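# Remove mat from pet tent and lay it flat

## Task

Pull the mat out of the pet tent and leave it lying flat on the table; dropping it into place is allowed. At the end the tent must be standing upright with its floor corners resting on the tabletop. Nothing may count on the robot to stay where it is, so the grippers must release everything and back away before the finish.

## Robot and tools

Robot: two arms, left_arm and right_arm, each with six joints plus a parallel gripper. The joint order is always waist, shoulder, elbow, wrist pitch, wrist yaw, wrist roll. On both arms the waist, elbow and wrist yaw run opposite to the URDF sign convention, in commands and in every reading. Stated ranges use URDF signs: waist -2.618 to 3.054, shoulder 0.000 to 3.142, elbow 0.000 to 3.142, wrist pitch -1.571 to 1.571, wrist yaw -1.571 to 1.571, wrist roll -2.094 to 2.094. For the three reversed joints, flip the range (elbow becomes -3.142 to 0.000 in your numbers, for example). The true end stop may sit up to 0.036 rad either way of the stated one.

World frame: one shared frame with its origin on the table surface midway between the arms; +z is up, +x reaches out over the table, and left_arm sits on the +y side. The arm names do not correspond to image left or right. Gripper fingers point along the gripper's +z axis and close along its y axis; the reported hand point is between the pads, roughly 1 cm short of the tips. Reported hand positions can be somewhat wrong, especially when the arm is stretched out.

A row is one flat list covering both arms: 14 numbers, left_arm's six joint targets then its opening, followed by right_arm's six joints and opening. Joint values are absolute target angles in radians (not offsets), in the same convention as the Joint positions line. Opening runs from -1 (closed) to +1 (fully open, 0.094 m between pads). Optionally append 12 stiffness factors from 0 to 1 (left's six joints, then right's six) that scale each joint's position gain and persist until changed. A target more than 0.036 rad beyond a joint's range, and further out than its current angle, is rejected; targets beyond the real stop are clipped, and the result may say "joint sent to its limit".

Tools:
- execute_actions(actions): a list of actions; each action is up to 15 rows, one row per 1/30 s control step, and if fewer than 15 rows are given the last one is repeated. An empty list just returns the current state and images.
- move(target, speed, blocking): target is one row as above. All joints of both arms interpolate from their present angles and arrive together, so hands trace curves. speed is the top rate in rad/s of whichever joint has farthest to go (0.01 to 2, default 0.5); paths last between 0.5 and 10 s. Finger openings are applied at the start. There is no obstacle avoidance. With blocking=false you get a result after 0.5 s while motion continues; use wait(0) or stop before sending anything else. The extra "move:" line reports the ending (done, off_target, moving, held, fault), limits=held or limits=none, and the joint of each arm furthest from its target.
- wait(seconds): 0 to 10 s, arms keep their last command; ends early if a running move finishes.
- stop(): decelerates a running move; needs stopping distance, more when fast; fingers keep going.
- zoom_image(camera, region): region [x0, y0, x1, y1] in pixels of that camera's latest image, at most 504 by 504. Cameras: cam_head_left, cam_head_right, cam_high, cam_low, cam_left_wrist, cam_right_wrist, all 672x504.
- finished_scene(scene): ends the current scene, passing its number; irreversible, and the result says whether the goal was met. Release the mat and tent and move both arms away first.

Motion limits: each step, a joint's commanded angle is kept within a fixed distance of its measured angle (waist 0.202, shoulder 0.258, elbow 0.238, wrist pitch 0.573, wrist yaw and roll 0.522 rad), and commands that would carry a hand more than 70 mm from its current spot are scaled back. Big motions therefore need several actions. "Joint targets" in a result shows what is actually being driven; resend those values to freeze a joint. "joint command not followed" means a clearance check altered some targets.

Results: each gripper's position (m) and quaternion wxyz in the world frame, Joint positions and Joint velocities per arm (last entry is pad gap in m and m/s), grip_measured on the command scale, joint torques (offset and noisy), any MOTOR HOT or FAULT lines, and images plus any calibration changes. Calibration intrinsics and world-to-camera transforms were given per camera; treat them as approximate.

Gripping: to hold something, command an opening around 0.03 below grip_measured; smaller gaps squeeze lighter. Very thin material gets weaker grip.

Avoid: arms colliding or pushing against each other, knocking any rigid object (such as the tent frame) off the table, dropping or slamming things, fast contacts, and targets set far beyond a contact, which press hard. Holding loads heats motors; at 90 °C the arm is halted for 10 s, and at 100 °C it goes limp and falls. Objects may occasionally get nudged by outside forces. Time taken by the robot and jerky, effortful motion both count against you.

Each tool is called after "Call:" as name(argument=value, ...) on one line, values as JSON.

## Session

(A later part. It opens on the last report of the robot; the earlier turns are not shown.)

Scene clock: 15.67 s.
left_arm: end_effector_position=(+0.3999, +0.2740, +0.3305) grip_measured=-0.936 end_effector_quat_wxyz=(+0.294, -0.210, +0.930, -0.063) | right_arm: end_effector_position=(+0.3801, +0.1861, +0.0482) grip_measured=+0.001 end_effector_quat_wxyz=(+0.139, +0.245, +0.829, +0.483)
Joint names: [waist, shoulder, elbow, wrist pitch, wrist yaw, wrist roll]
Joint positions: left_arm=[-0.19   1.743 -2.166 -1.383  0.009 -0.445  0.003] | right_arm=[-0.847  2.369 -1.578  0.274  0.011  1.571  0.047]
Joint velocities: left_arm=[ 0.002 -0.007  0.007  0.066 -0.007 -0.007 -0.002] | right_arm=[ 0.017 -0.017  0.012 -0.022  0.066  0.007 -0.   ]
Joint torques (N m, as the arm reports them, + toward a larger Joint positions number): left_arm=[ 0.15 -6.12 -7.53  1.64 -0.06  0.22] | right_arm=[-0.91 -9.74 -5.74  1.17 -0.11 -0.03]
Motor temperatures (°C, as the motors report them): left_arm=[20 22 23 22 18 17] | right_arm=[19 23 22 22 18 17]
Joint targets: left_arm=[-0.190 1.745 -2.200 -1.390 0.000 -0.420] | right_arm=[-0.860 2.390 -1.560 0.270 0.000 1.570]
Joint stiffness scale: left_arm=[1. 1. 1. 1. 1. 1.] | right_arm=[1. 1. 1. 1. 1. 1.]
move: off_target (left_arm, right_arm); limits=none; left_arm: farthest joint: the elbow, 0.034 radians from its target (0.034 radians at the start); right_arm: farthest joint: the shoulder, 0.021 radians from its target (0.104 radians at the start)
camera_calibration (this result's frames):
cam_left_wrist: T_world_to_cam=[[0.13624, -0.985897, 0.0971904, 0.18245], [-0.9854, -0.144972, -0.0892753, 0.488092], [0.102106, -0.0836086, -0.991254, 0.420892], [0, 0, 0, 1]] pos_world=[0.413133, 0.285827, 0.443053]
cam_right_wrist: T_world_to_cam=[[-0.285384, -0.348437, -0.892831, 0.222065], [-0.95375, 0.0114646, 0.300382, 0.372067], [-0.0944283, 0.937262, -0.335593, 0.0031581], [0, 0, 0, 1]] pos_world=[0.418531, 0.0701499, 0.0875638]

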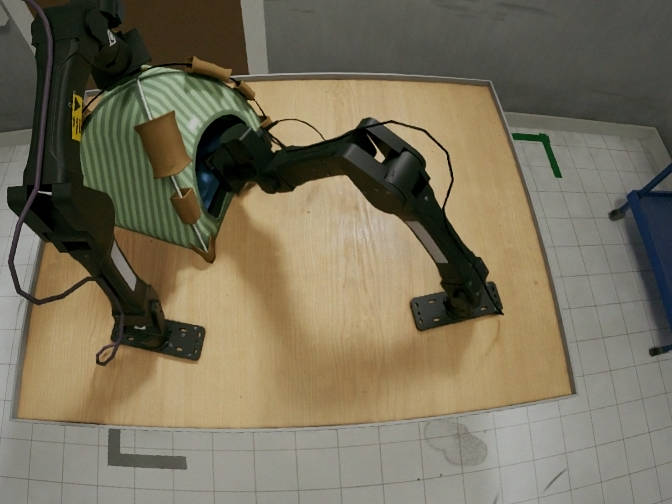

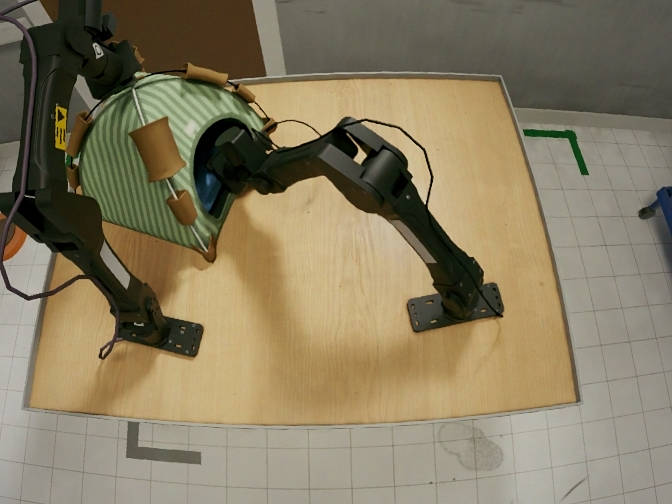

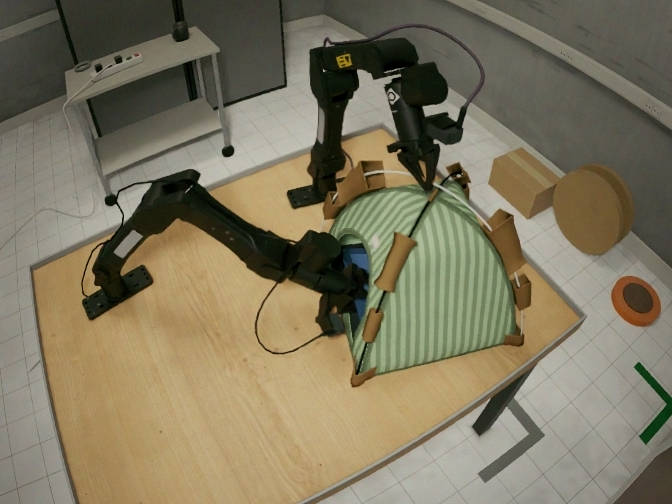

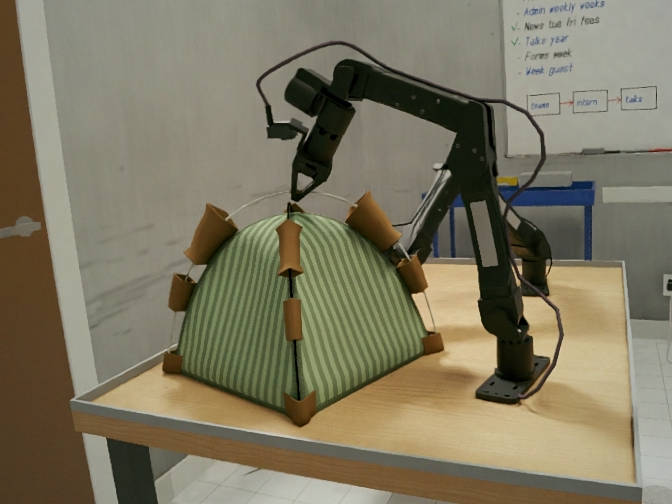

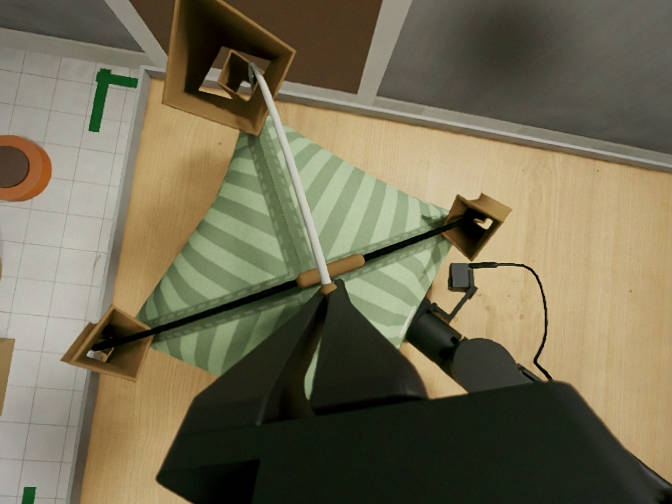

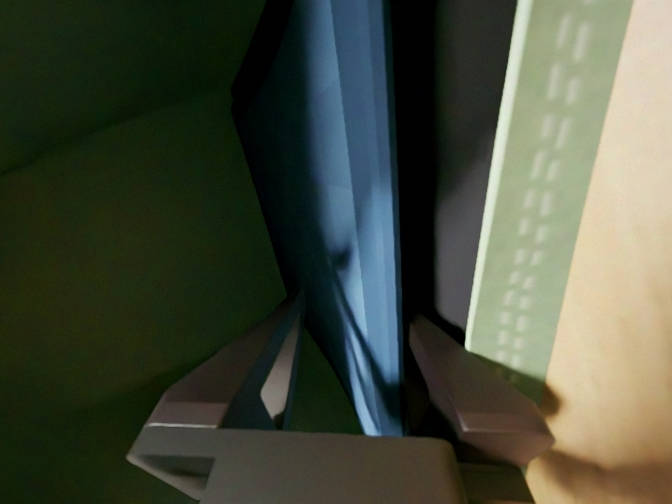

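Call:
move(target=[-0.19,1.745,-2.2,-1.39,0,-0.42,-0.95,-0.87,2.44,-1.68,0.29,0,1.57,-0.1], speed=0.2)

Call:
move(target=[-0.19,1.745,-2.2,-1.39,0,-0.42,-0.95,-0.87,2.44,-1.68,0.29,0,1.57,-1])

Scene clock: 16.60 s.
left_arm: end_effector_position=(+0.3999, +0.2744, +0.3305) grip_measured=-0.936 end_effector_quat_wxyz=(+0.294, -0.211, +0.930, -0.062) | right_arm: end_effector_position=(+0.3833, +0.2030, +0.0474) grip_measured=-0.098 end_effector_quat_wxyz=(+0.140, +0.239, +0.823, +0.496)
Joint names: [waist, shoulder, elbow, wrist pitch, wrist yaw, wrist roll]
Joint positions: left_arm=[-0.19   1.743 -2.166 -1.383  0.011 -0.448  0.003] | right_arm=[-0.857  2.426 -1.653  0.285  0.011  1.572  0.042]
Joint velocities: left_arm=[-0.007 -0.007 -0.002 -0.022  0.007 -0.007  0.002] | right_arm=[ 0.007 -0.012  0.012 -0.066  0.007 -0.051 -0.   ]
Joint torques (N m, as the arm reports them, + toward a larger Joint positions number): left_arm=[ 0.05 -6.29 -7.7   1.61 -0.07  0.32] | right_arm=[ -0.91 -10.57 -10.02   1.29  -0.11  -0.03]
Motor temperatures (°C, as the motors report them): left_arm=[20 23 23 22 18 17] | right_arm=[19 23 22 22 18 17]
Joint targets: left_arm=[-0.190 1.745 -2.200 -1.390 -0.000 -0.420] | right_arm=[-0.870 2.440 -1.680 0.290 -0.000 1.570]
Joint stiffness scale: left_arm=[1. 1. 1. 1. 1. 1.] | right_arm=[1. 1. 1. 1. 1. 1.]
move: off_target (left_arm, right_arm); limits=none; left_arm: farthest joint: the elbow, 0.034 radians from its target (0.034 radians at the start); right_arm: farthest joint: the elbow, 0.027 radians from its target (0.102 radians at the start)
camera_calibration (this result's frames):
cam_left_wrist: T_world_to_cam=[[0.139472, -0.985447, 0.0971648, 0.181378], [-0.984917, -0.148202, -0.0893058, 0.488844], [0.102406, -0.0832435, -0.991253, 0.420703], [0, 0, 0, 1]] pos_world=[0.413091, 0.286207, 0.443057]
cam_right_wrist: T_world_to_cam=[[-0.268148, -0.329103, -0.905421, 0.218193], [-0.958324, -0.00502077, 0.28564, 0.381061], [-0.0985509, 0.944281, -0.314041, -0.0134936], [0, 0, 0, 1]] pos_world=[0.422358, 0.0864629, 0.0844727]

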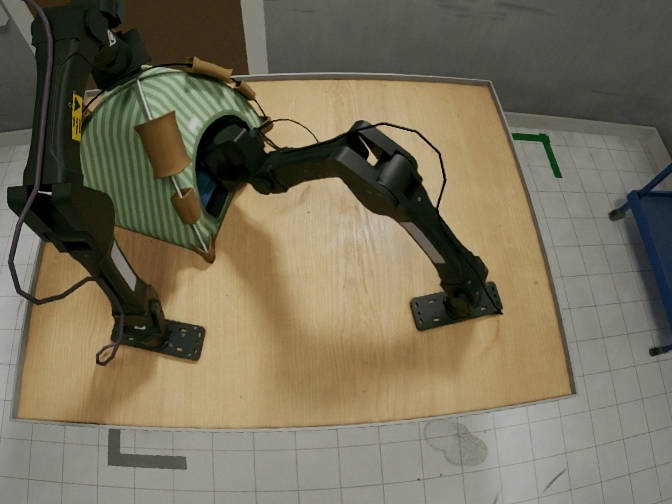

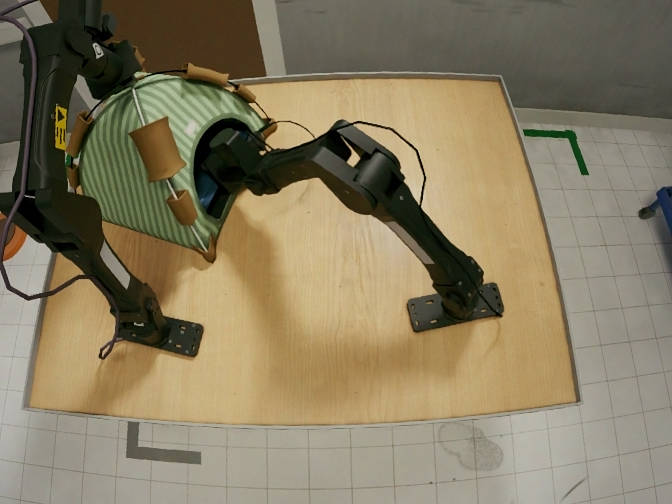

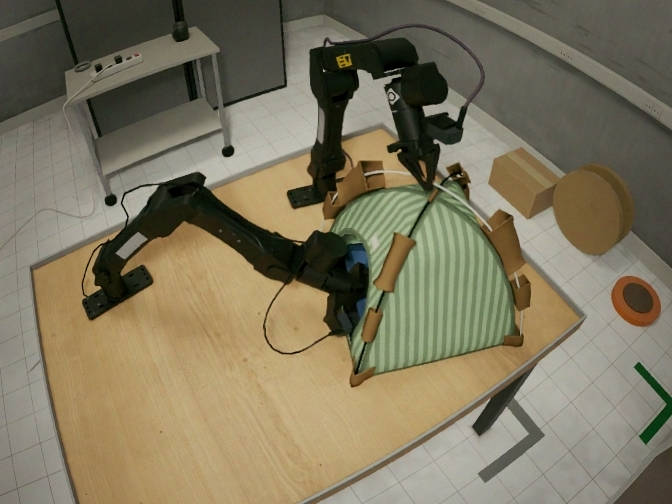

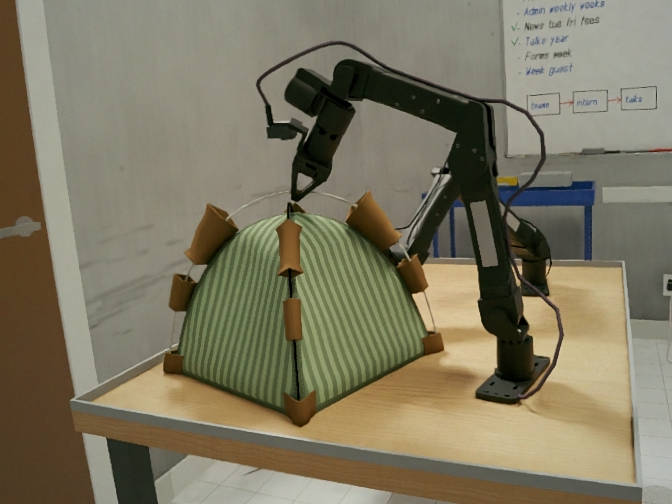

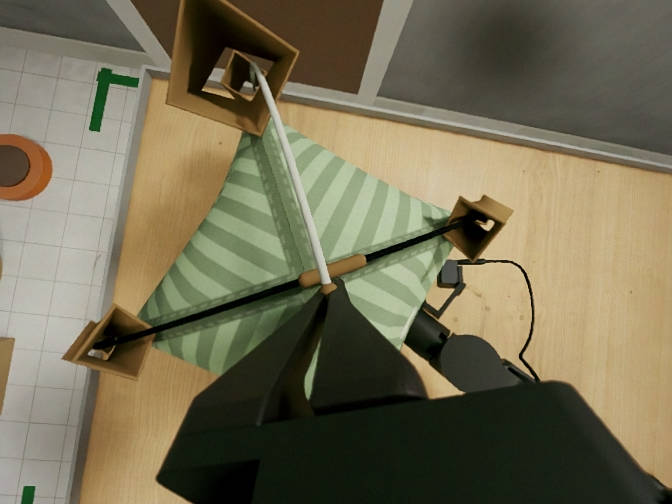

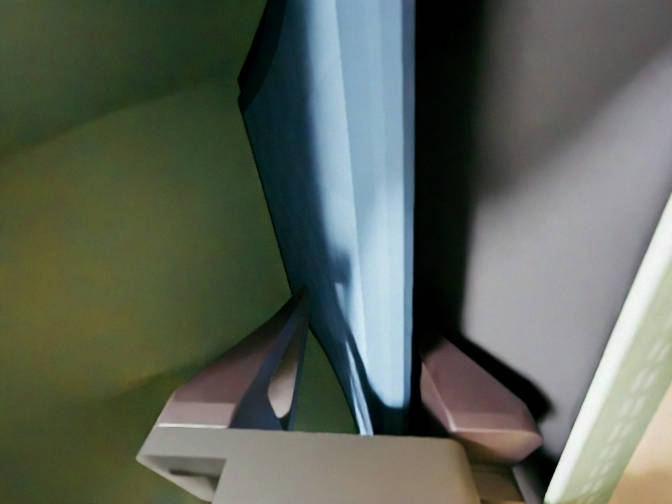

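Scene clock: 17.33 s.
left_arm: end_effector_position=(+0.3999, +0.2747, +0.3305) grip_measured=-0.936 end_effector_quat_wxyz=(+0.295, -0.211, +0.930, -0.061) | right_arm: end_effector_position=(+0.3834, +0.2030, +0.0474) grip_measured=-0.870 end_effector_quat_wxyz=(+0.141, +0.239, +0.823, +0.496)
Joint names: [waist, shoulder, elbow, wrist pitch, wrist yaw, wrist roll]
Joint positions: left_arm=[-0.19   1.743 -2.166 -1.383  0.013 -0.447  0.003] | right_arm=[-0.857  2.426 -1.653  0.285  0.011  1.572  0.006]
Joint velocities: left_arm=[-0.007 -0.012  0.022 -0.037 -0.022 -0.022  0.001] | right_arm=[-0.017 -0.017  0.012 -0.037 -0.022 -0.022  0.   ]
Joint torques (N m, as the arm reports them, + toward a larger Joint positions number): left_arm=[ 0.08 -6.23 -7.5   1.66 -0.1   0.28] | right_arm=[ -0.92 -10.55  -9.99   1.28  -0.12  -0.04]
Motor temperatures (°C, as the motors report them): left_arm=[20 23 23 22 18 17] | right_arm=[19 24 22 22 18 17]
Joint targets: left_arm=[-0.190 1.745 -2.200 -1.390 0.000 -0.420] | right_arm=[-0.870 2.440 -1.680 0.290 -0.000 1.570]
Joint stiffness scale: left_arm=[1. 1. 1. 1. 1. 1.] | right_arm=[1. 1. 1. 1. 1. 1.]
move: off_target (left_arm, right_arm); limits=none; left_arm: farthest joint: the elbow, 0.034 radians from its target (0.034 radians at the start); right_arm: farthest joint: the elbow, 0.027 radians from its target (0.027 radians at the start)
camera_calibration (this result's frames):
cam_left_wrist: T_world_to_cam=[[0.139935, -0.985574, 0.0951939, 0.182214], [-0.984847, -0.148486, -0.0896025, 0.489042], [0.102445, -0.0812129, -0.991418, 0.420216], [0, 0, 0, 1]] pos_world=[0.413084, 0.286328, 0.443084]
cam_right_wrist: T_world_to_cam=[[-0.267961, -0.328812, -0.905582, 0.218165], [-0.958383, -0.00511243, 0.285441, 0.381111], [-0.0984862, 0.944381, -0.313758, -0.0135589], [0, 0, 0, 1]] pos_world=[0.422375, 0.0864884, 0.084527]

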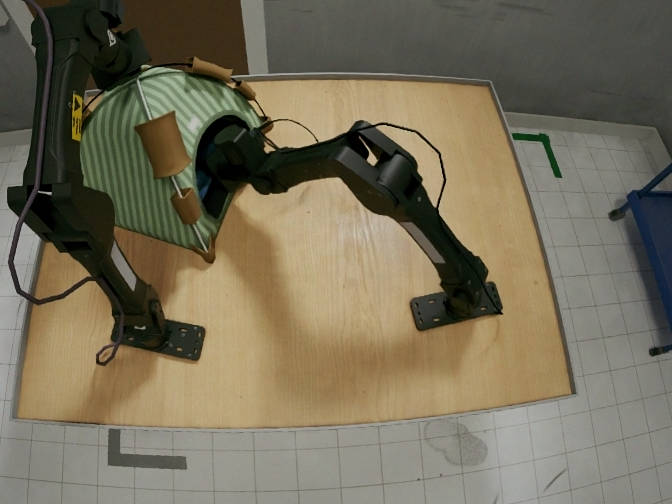

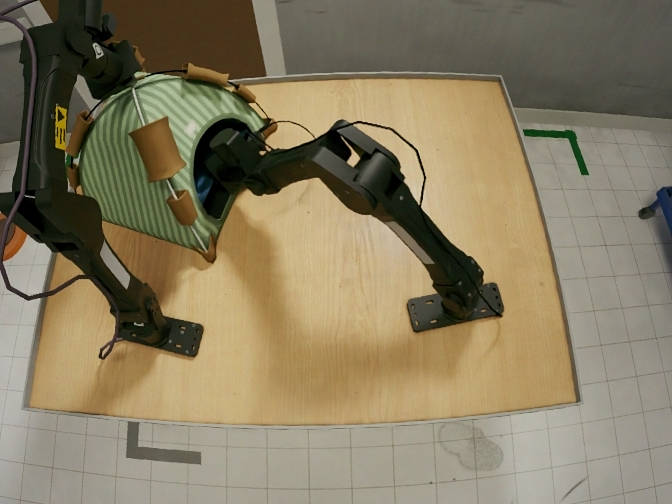

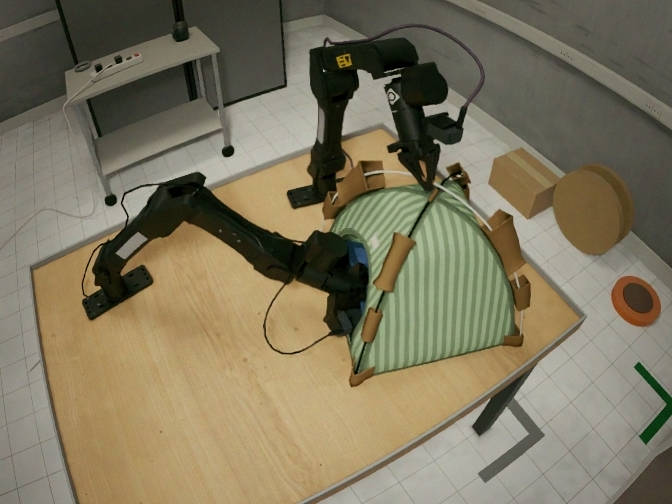

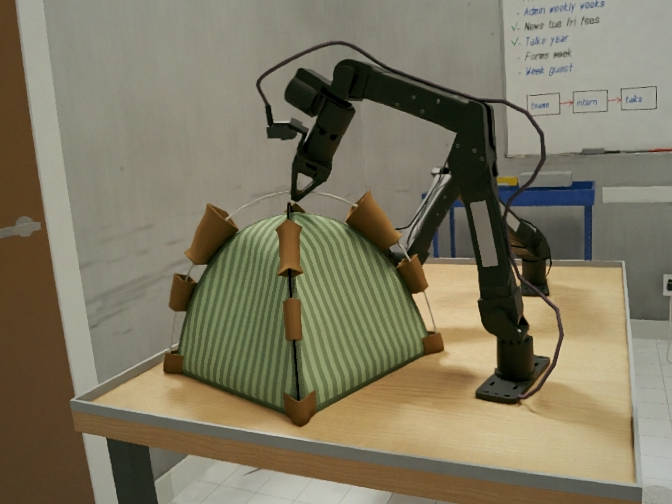

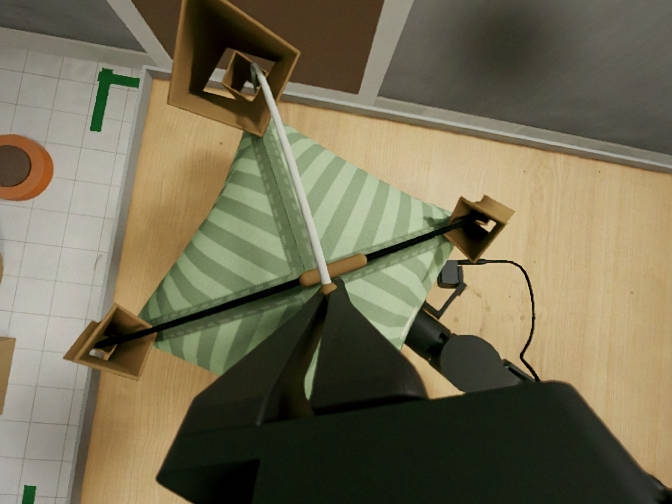

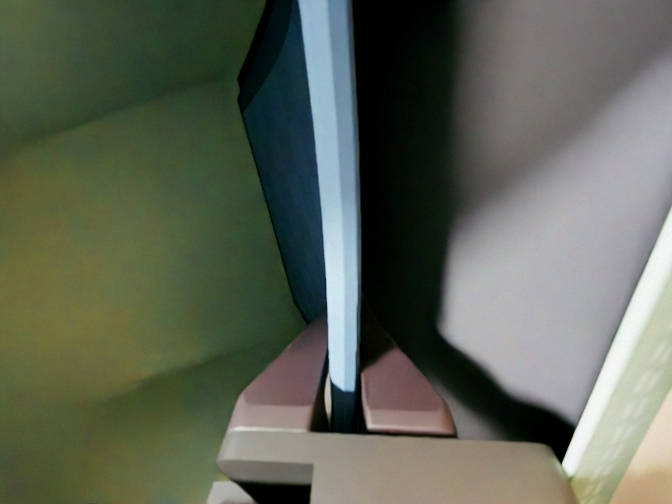

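Call:
move(target=[-0.19,1.745,-2.2,-1.39,0,-0.42,-0.98,-0.82,2.08,-1.22,0.44,0.05,1.57,-1], speed=0.3)

Scene clock: 19.37 s.
left_arm: end_effector_position=(+0.3994, +0.2721, +0.3301) grip_measured=-0.952 end_effector_quat_wxyz=(+0.292, -0.207, +0.931, -0.067) | right_arm: end_effector_position=(+0.3543, +0.1349, +0.0844) grip_measured=-0.870 end_effector_quat_wxyz=(+0.143, +0.243, +0.812, +0.511)
Joint names: [waist, shoulder, elbow, wrist pitch, wrist yaw, wrist roll]
Joint positions: left_arm=[-0.19   1.743 -2.166 -1.385 -0.002 -0.443  0.002] | right_arm=[-0.829  2.119 -1.237  0.429  0.031  1.573  0.006]
Joint velocities: left_arm=[ 0.002 -0.002  0.002 -0.066  0.066  0.022  0.   ] | right_arm=[-0.012 -0.002  0.007 -0.007 -0.037 -0.037 -0.002]
Joint torques (N m, as the arm reports them, + toward a larger Joint positions number): left_arm=[-0.1  -6.21 -7.59  1.6   0.02  0.22] | right_arm=[  0.75 -12.09  -5.61   1.33   0.1   -0.04]
Motor temperatures (°C, as the motors report them): left_arm=[20 23 23 22 18 17] | right_arm=[19 24 22 22 18 17]
Joint targets: left_arm=[-0.190 1.745 -2.200 -1.390 -0.000 -0.420] | right_arm=[-0.820 2.080 -1.220 0.440 0.050 1.570]
Joint stiffness scale: left_arm=[1. 1. 1. 1. 1. 1.] | right_arm=[1. 1. 1. 1. 1. 1.]
move: off_target (left_arm, right_arm); limits=none; left_arm: farthest joint: the elbow, 0.034 radians from its target (0.034 radians at the start); right_arm: farthest joint: the shoulder, 0.039 radians from its target (0.346 radians at the start)
camera_calibration (this result's frames):
cam_left_wrist: T_world_to_cam=[[0.129209, -0.986081, 0.104641, 0.181071], [-0.986648, -0.138394, -0.0858629, 0.484904], [0.0991495, -0.0921497, -0.990797, 0.423807], [0, 0, 0, 1]] pos_world=[0.413014, 0.284712, 0.442595]
cam_right_wrist: T_world_to_cam=[[-0.261173, -0.294367, -0.919313, 0.215555], [-0.961439, -0.0056799, 0.27496, 0.344416], [-0.0861609, 0.955675, -0.281533, 0.0508761], [0, 0, 0, 1]] pos_world=[0.391816, 0.0167875, 0.117785]

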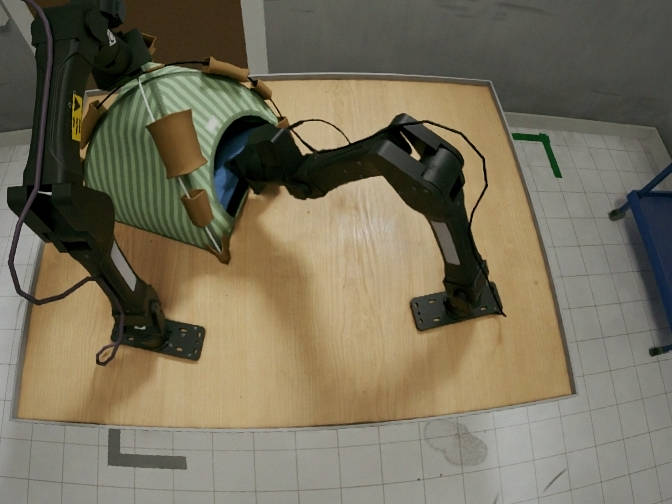

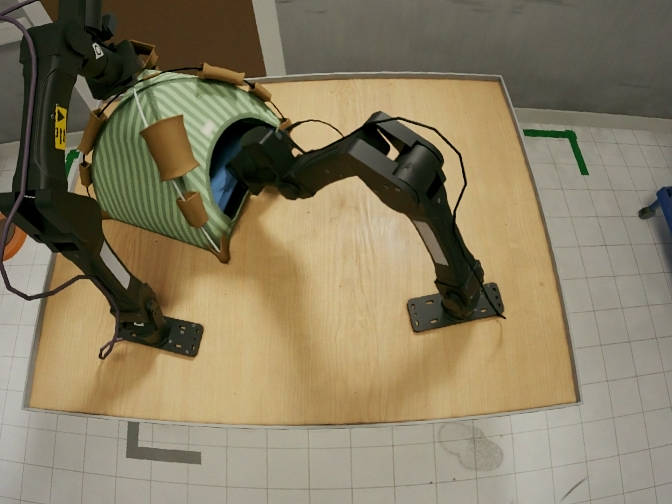

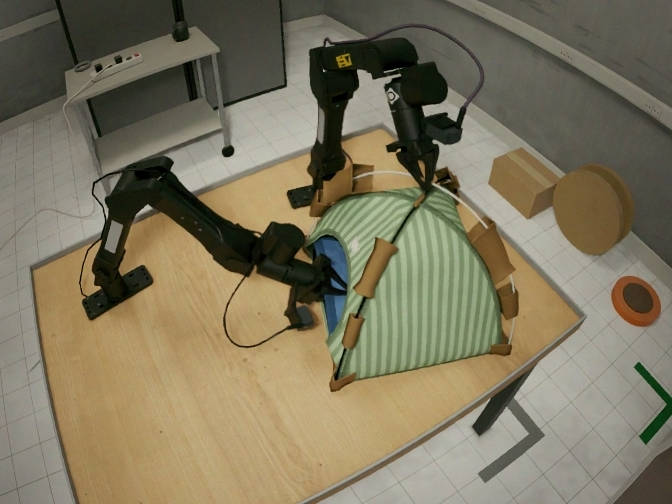

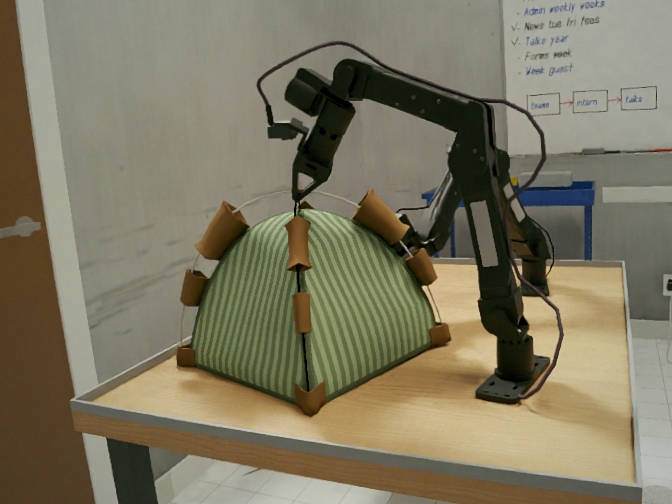

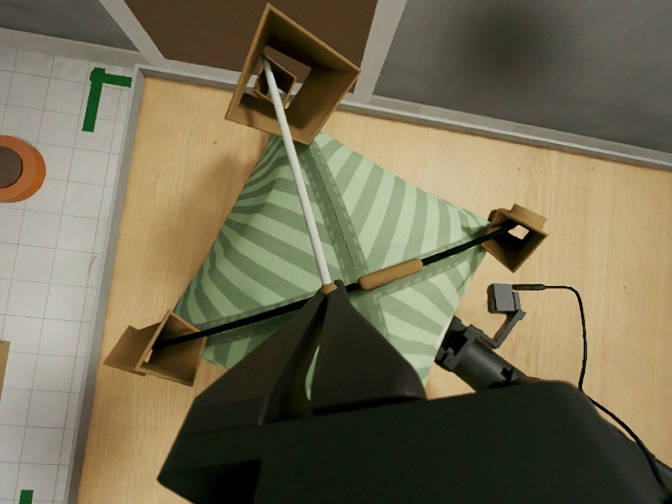

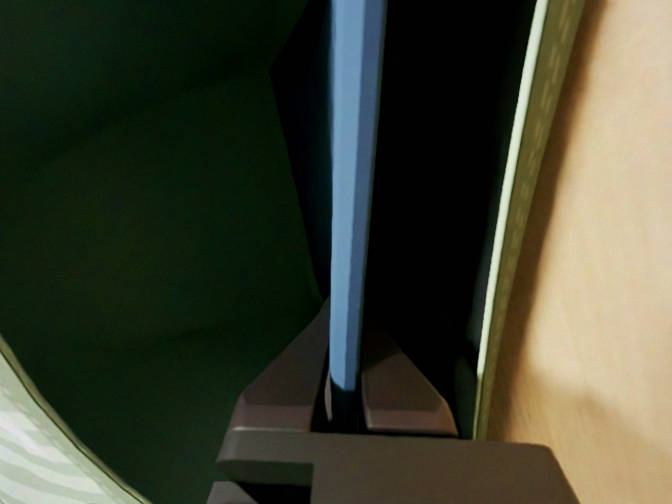

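Call:
move(target=[-0.21,1.745,-2.2,-1.39,0,-0.42,-0.98,-0.74,1.81,-0.85,0.54,0.15,1.52,-1], speed=0.25)

Scene clock: 21.40 s.
left_arm: end_effector_position=(+0.4007, +0.2713, +0.3358) grip_measured=-0.952 end_effector_quat_wxyz=(+0.299, -0.208, +0.928, -0.077) | right_arm: end_effector_position=(+0.3276, +0.0512, +0.0886) grip_measured=-0.870 end_effector_quat_wxyz=(+0.138, +0.238, +0.818, +0.505)
Joint names: [waist, shoulder, elbow, wrist pitch, wrist yaw, wrist roll]
Joint positions: left_arm=[-0.196  1.743 -2.182 -1.382 -0.019 -0.447  0.002] | right_arm=[-0.75   1.851 -0.866  0.513  0.113  1.529  0.006]
Joint velocities: left_arm=[-0.012  0.002  0.017 -0.007  0.007  0.007  0.001] | right_arm=[ 0.012 -0.012 -0.002 -0.007 -0.022  0.007 -0.   ]
Joint torques (N m, as the arm reports them, + toward a larger Joint positions number): left_arm=[-1.3  -6.14 -6.48  1.62  0.14  0.28] | right_arm=[  0.77 -10.01  -5.26   1.48   0.3   -0.1 ]
Motor temperatures (°C, as the motors report them): left_arm=[20 23 23 23 18 17] | right_arm=[19 25 22 23 18 17]
Joint targets: left_arm=[-0.210 1.745 -2.200 -1.390 -0.000 -0.420] | right_arm=[-0.740 1.810 -0.850 0.540 0.150 1.520]
Joint stiffness scale: left_arm=[1. 1. 1. 1. 1. 1.] | right_arm=[1. 1. 1. 1. 1. 1.]
move: off_target (left_arm, right_arm); limits=none; left_arm: farthest joint: the wrist roll, 0.027 radians from its target (0.023 radians at the start); right_arm: farthest joint: the shoulder, 0.041 radians from its target (0.309 radians at the start)
camera_calibration (this result's frames):
cam_left_wrist: T_world_to_cam=[[0.125572, -0.9845, 0.122439, 0.17455], [-0.985157, -0.138302, -0.10168, 0.491254], [0.117038, -0.107853, -0.987254, 0.425127], [0, 0, 0, 1]] pos_world=[0.412287, 0.285637, 0.448287]
cam_right_wrist: T_world_to_cam=[[-0.26413, -0.312086, -0.912599, 0.18907], [-0.959132, -0.0145835, 0.282584, 0.316083], [-0.1015, 0.949942, -0.29548, 0.136292], [0, 0, 0, 1]] pos_world=[0.366938, -0.0658539, 0.123497]

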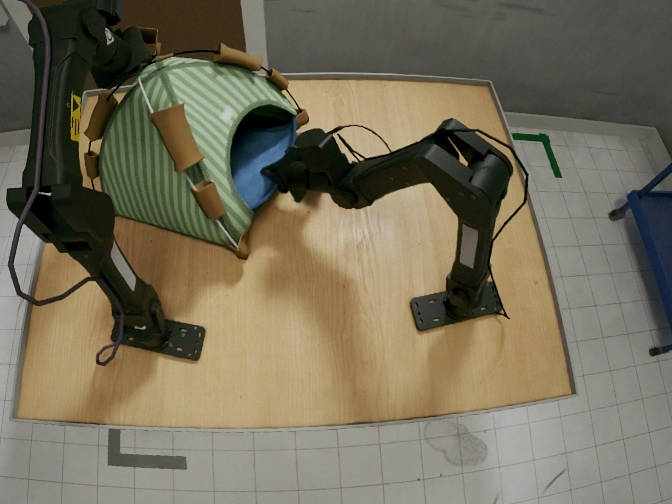

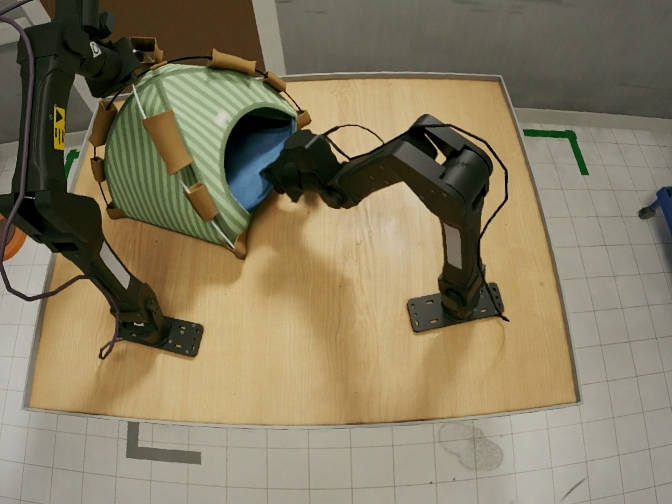

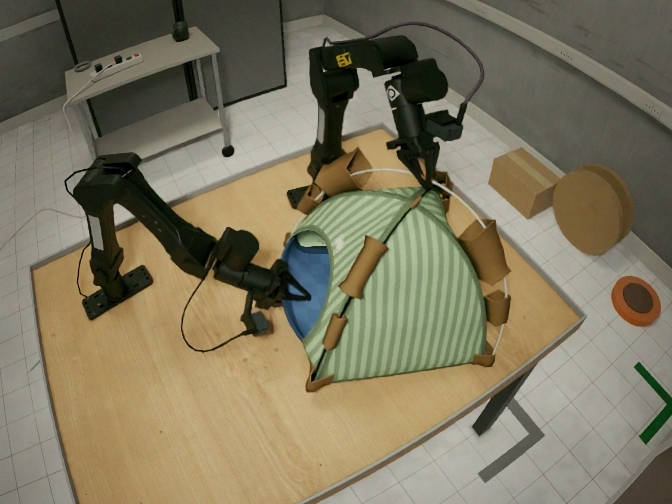

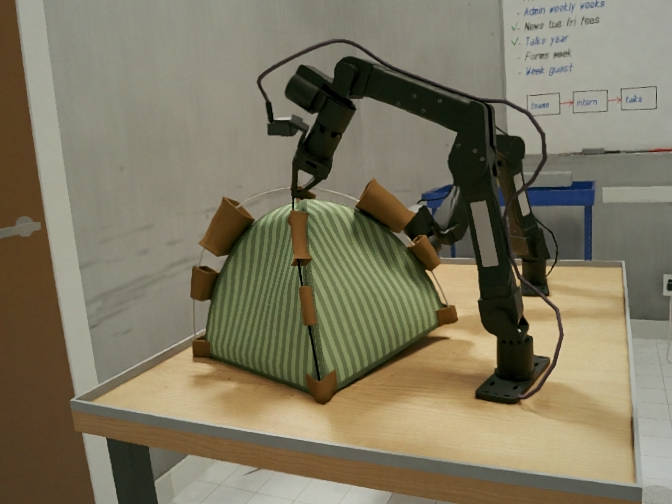

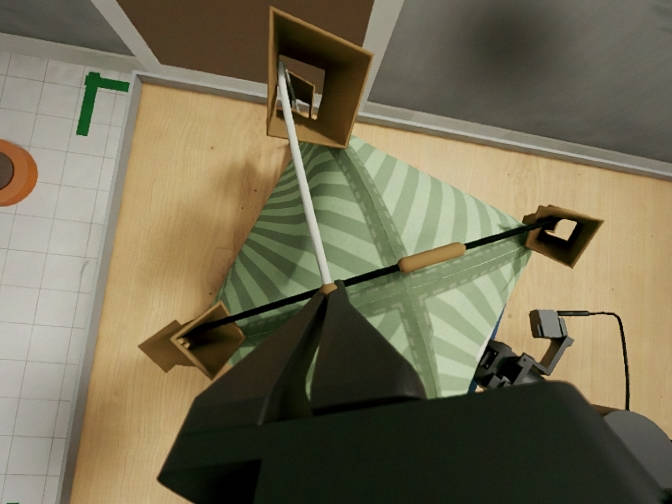

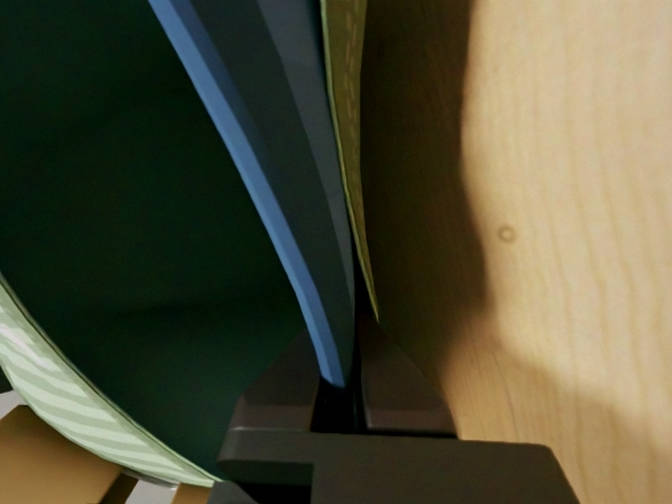

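Call:
move(target=[-0.21,1.745,-2.17,-1.39,0,-0.42,-0.98,-0.62,1.64,-0.58,0.66,0.3,1.45,-1], speed=0.2)

Scene clock: 23.37 s.
left_arm: end_effector_position=(+0.3970, +0.2662, +0.3334) grip_measured=-0.952 end_effector_quat_wxyz=(+0.288, -0.203, +0.932, -0.088) | right_arm: end_effector_position=(+0.3154, -0.0099, +0.0996) grip_measured=-0.870 end_effector_quat_wxyz=(+0.145, +0.217, +0.803, +0.536)
Joint names: [waist, shoulder, elbow, wrist pitch, wrist yaw, wrist roll]
Joint positions: left_arm=[-0.196  1.743 -2.182 -1.4   -0.047 -0.443  0.002] | right_arm=[-0.632  1.674 -0.607  0.661  0.246  1.465  0.006]
Joint velocities: left_arm=[ 0.002  0.002 -0.022 -0.037 -0.037  0.037 -0.001] | right_arm=[-0.002  0.002  0.002 -0.022 -0.007 -0.095  0.001]
Joint torques (N m, as the arm reports them, + toward a larger Joint positions number): left_arm=[-1.08 -6.17 -3.93  1.83  0.42  0.23] | right_arm=[ 0.92 -7.83 -3.97  1.26  0.45 -0.15]
Motor temperatures (°C, as the motors report them): left_arm=[20 23 23 23 18 17] | right_arm=[19 25 21 23 18 17]
Joint targets: left_arm=[-0.210 1.745 -2.170 -1.390 -0.000 -0.420] | right_arm=[-0.620 1.640 -0.580 0.660 0.300 1.450]
Joint stiffness scale: left_arm=[1. 1. 1. 1. 1. 1.] | right_arm=[1. 1. 1. 1. 1. 1.]
move: off_target (left_arm, right_arm); limits=none; left_arm: farthest joint: the wrist yaw, 0.047 radians from its target (0.019 radians at the start); right_arm: farthest joint: the wrist yaw, 0.054 radians from its target (0.187 radians at the start)
camera_calibration (this result's frames):
cam_left_wrist: T_world_to_cam=[[0.108535, -0.984021, 0.141146, 0.170697], [-0.989336, -0.120794, -0.0813835, 0.476862], [0.0971327, -0.130808, -0.986638, 0.436408], [0, 0, 0, 1]] pos_world=[0.410861, 0.282657, 0.445293]
cam_right_wrist: T_world_to_cam=[[-0.206938, -0.265536, -0.94163, 0.162129], [-0.97153, -0.0577078, 0.229783, 0.309169], [-0.115355, 0.962372, -0.246034, 0.195982], [0, 0, 0, 1]] pos_world=[0.356525, -0.127715, 0.129843]

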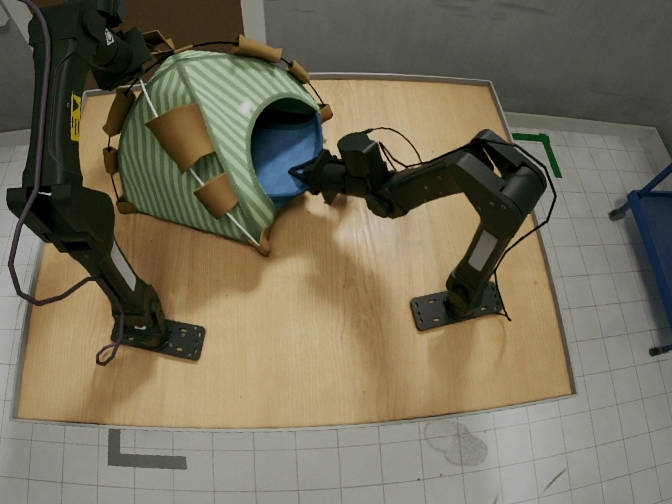

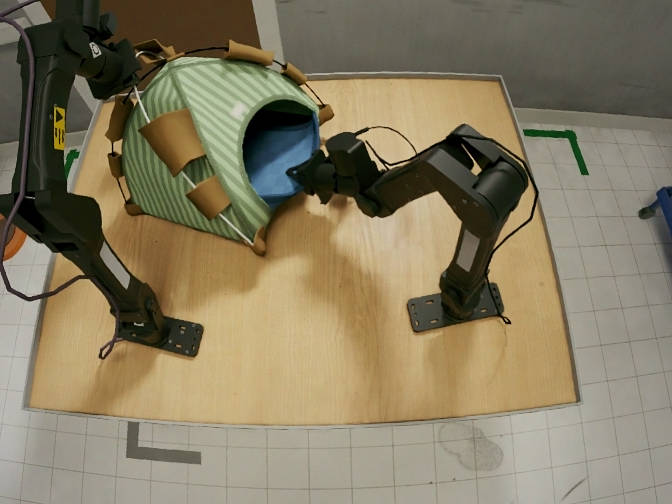

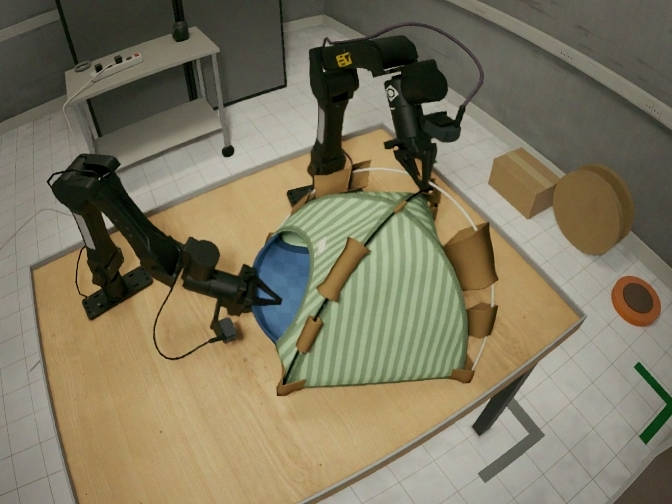

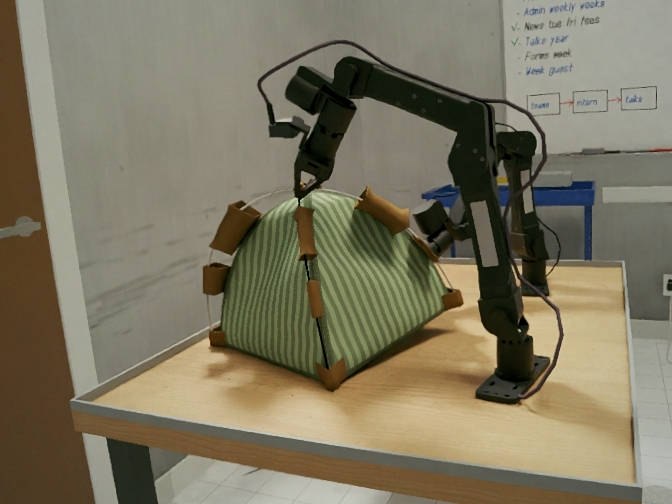

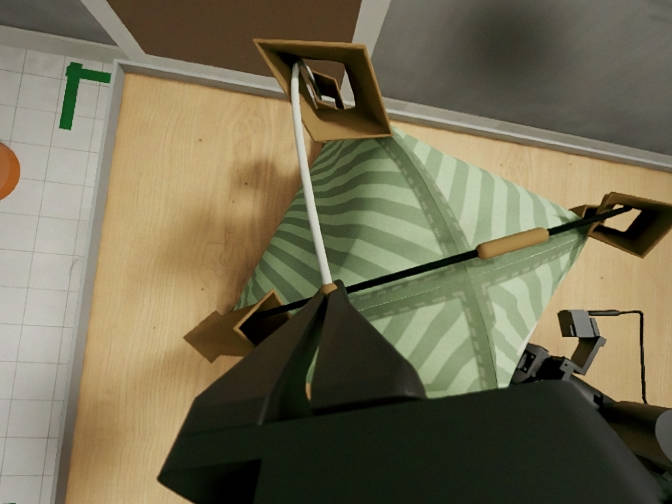

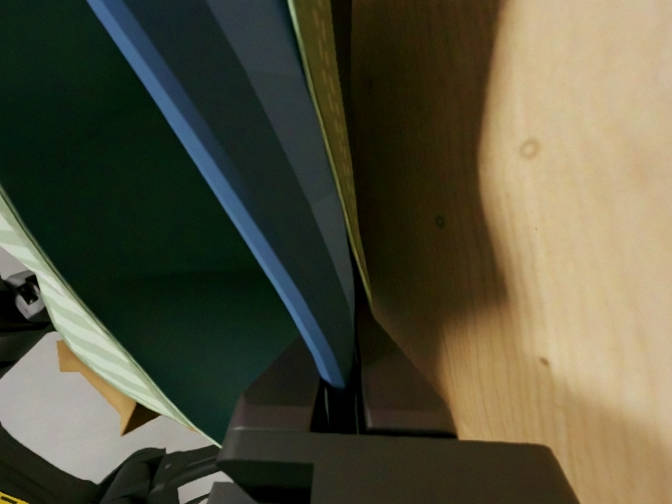

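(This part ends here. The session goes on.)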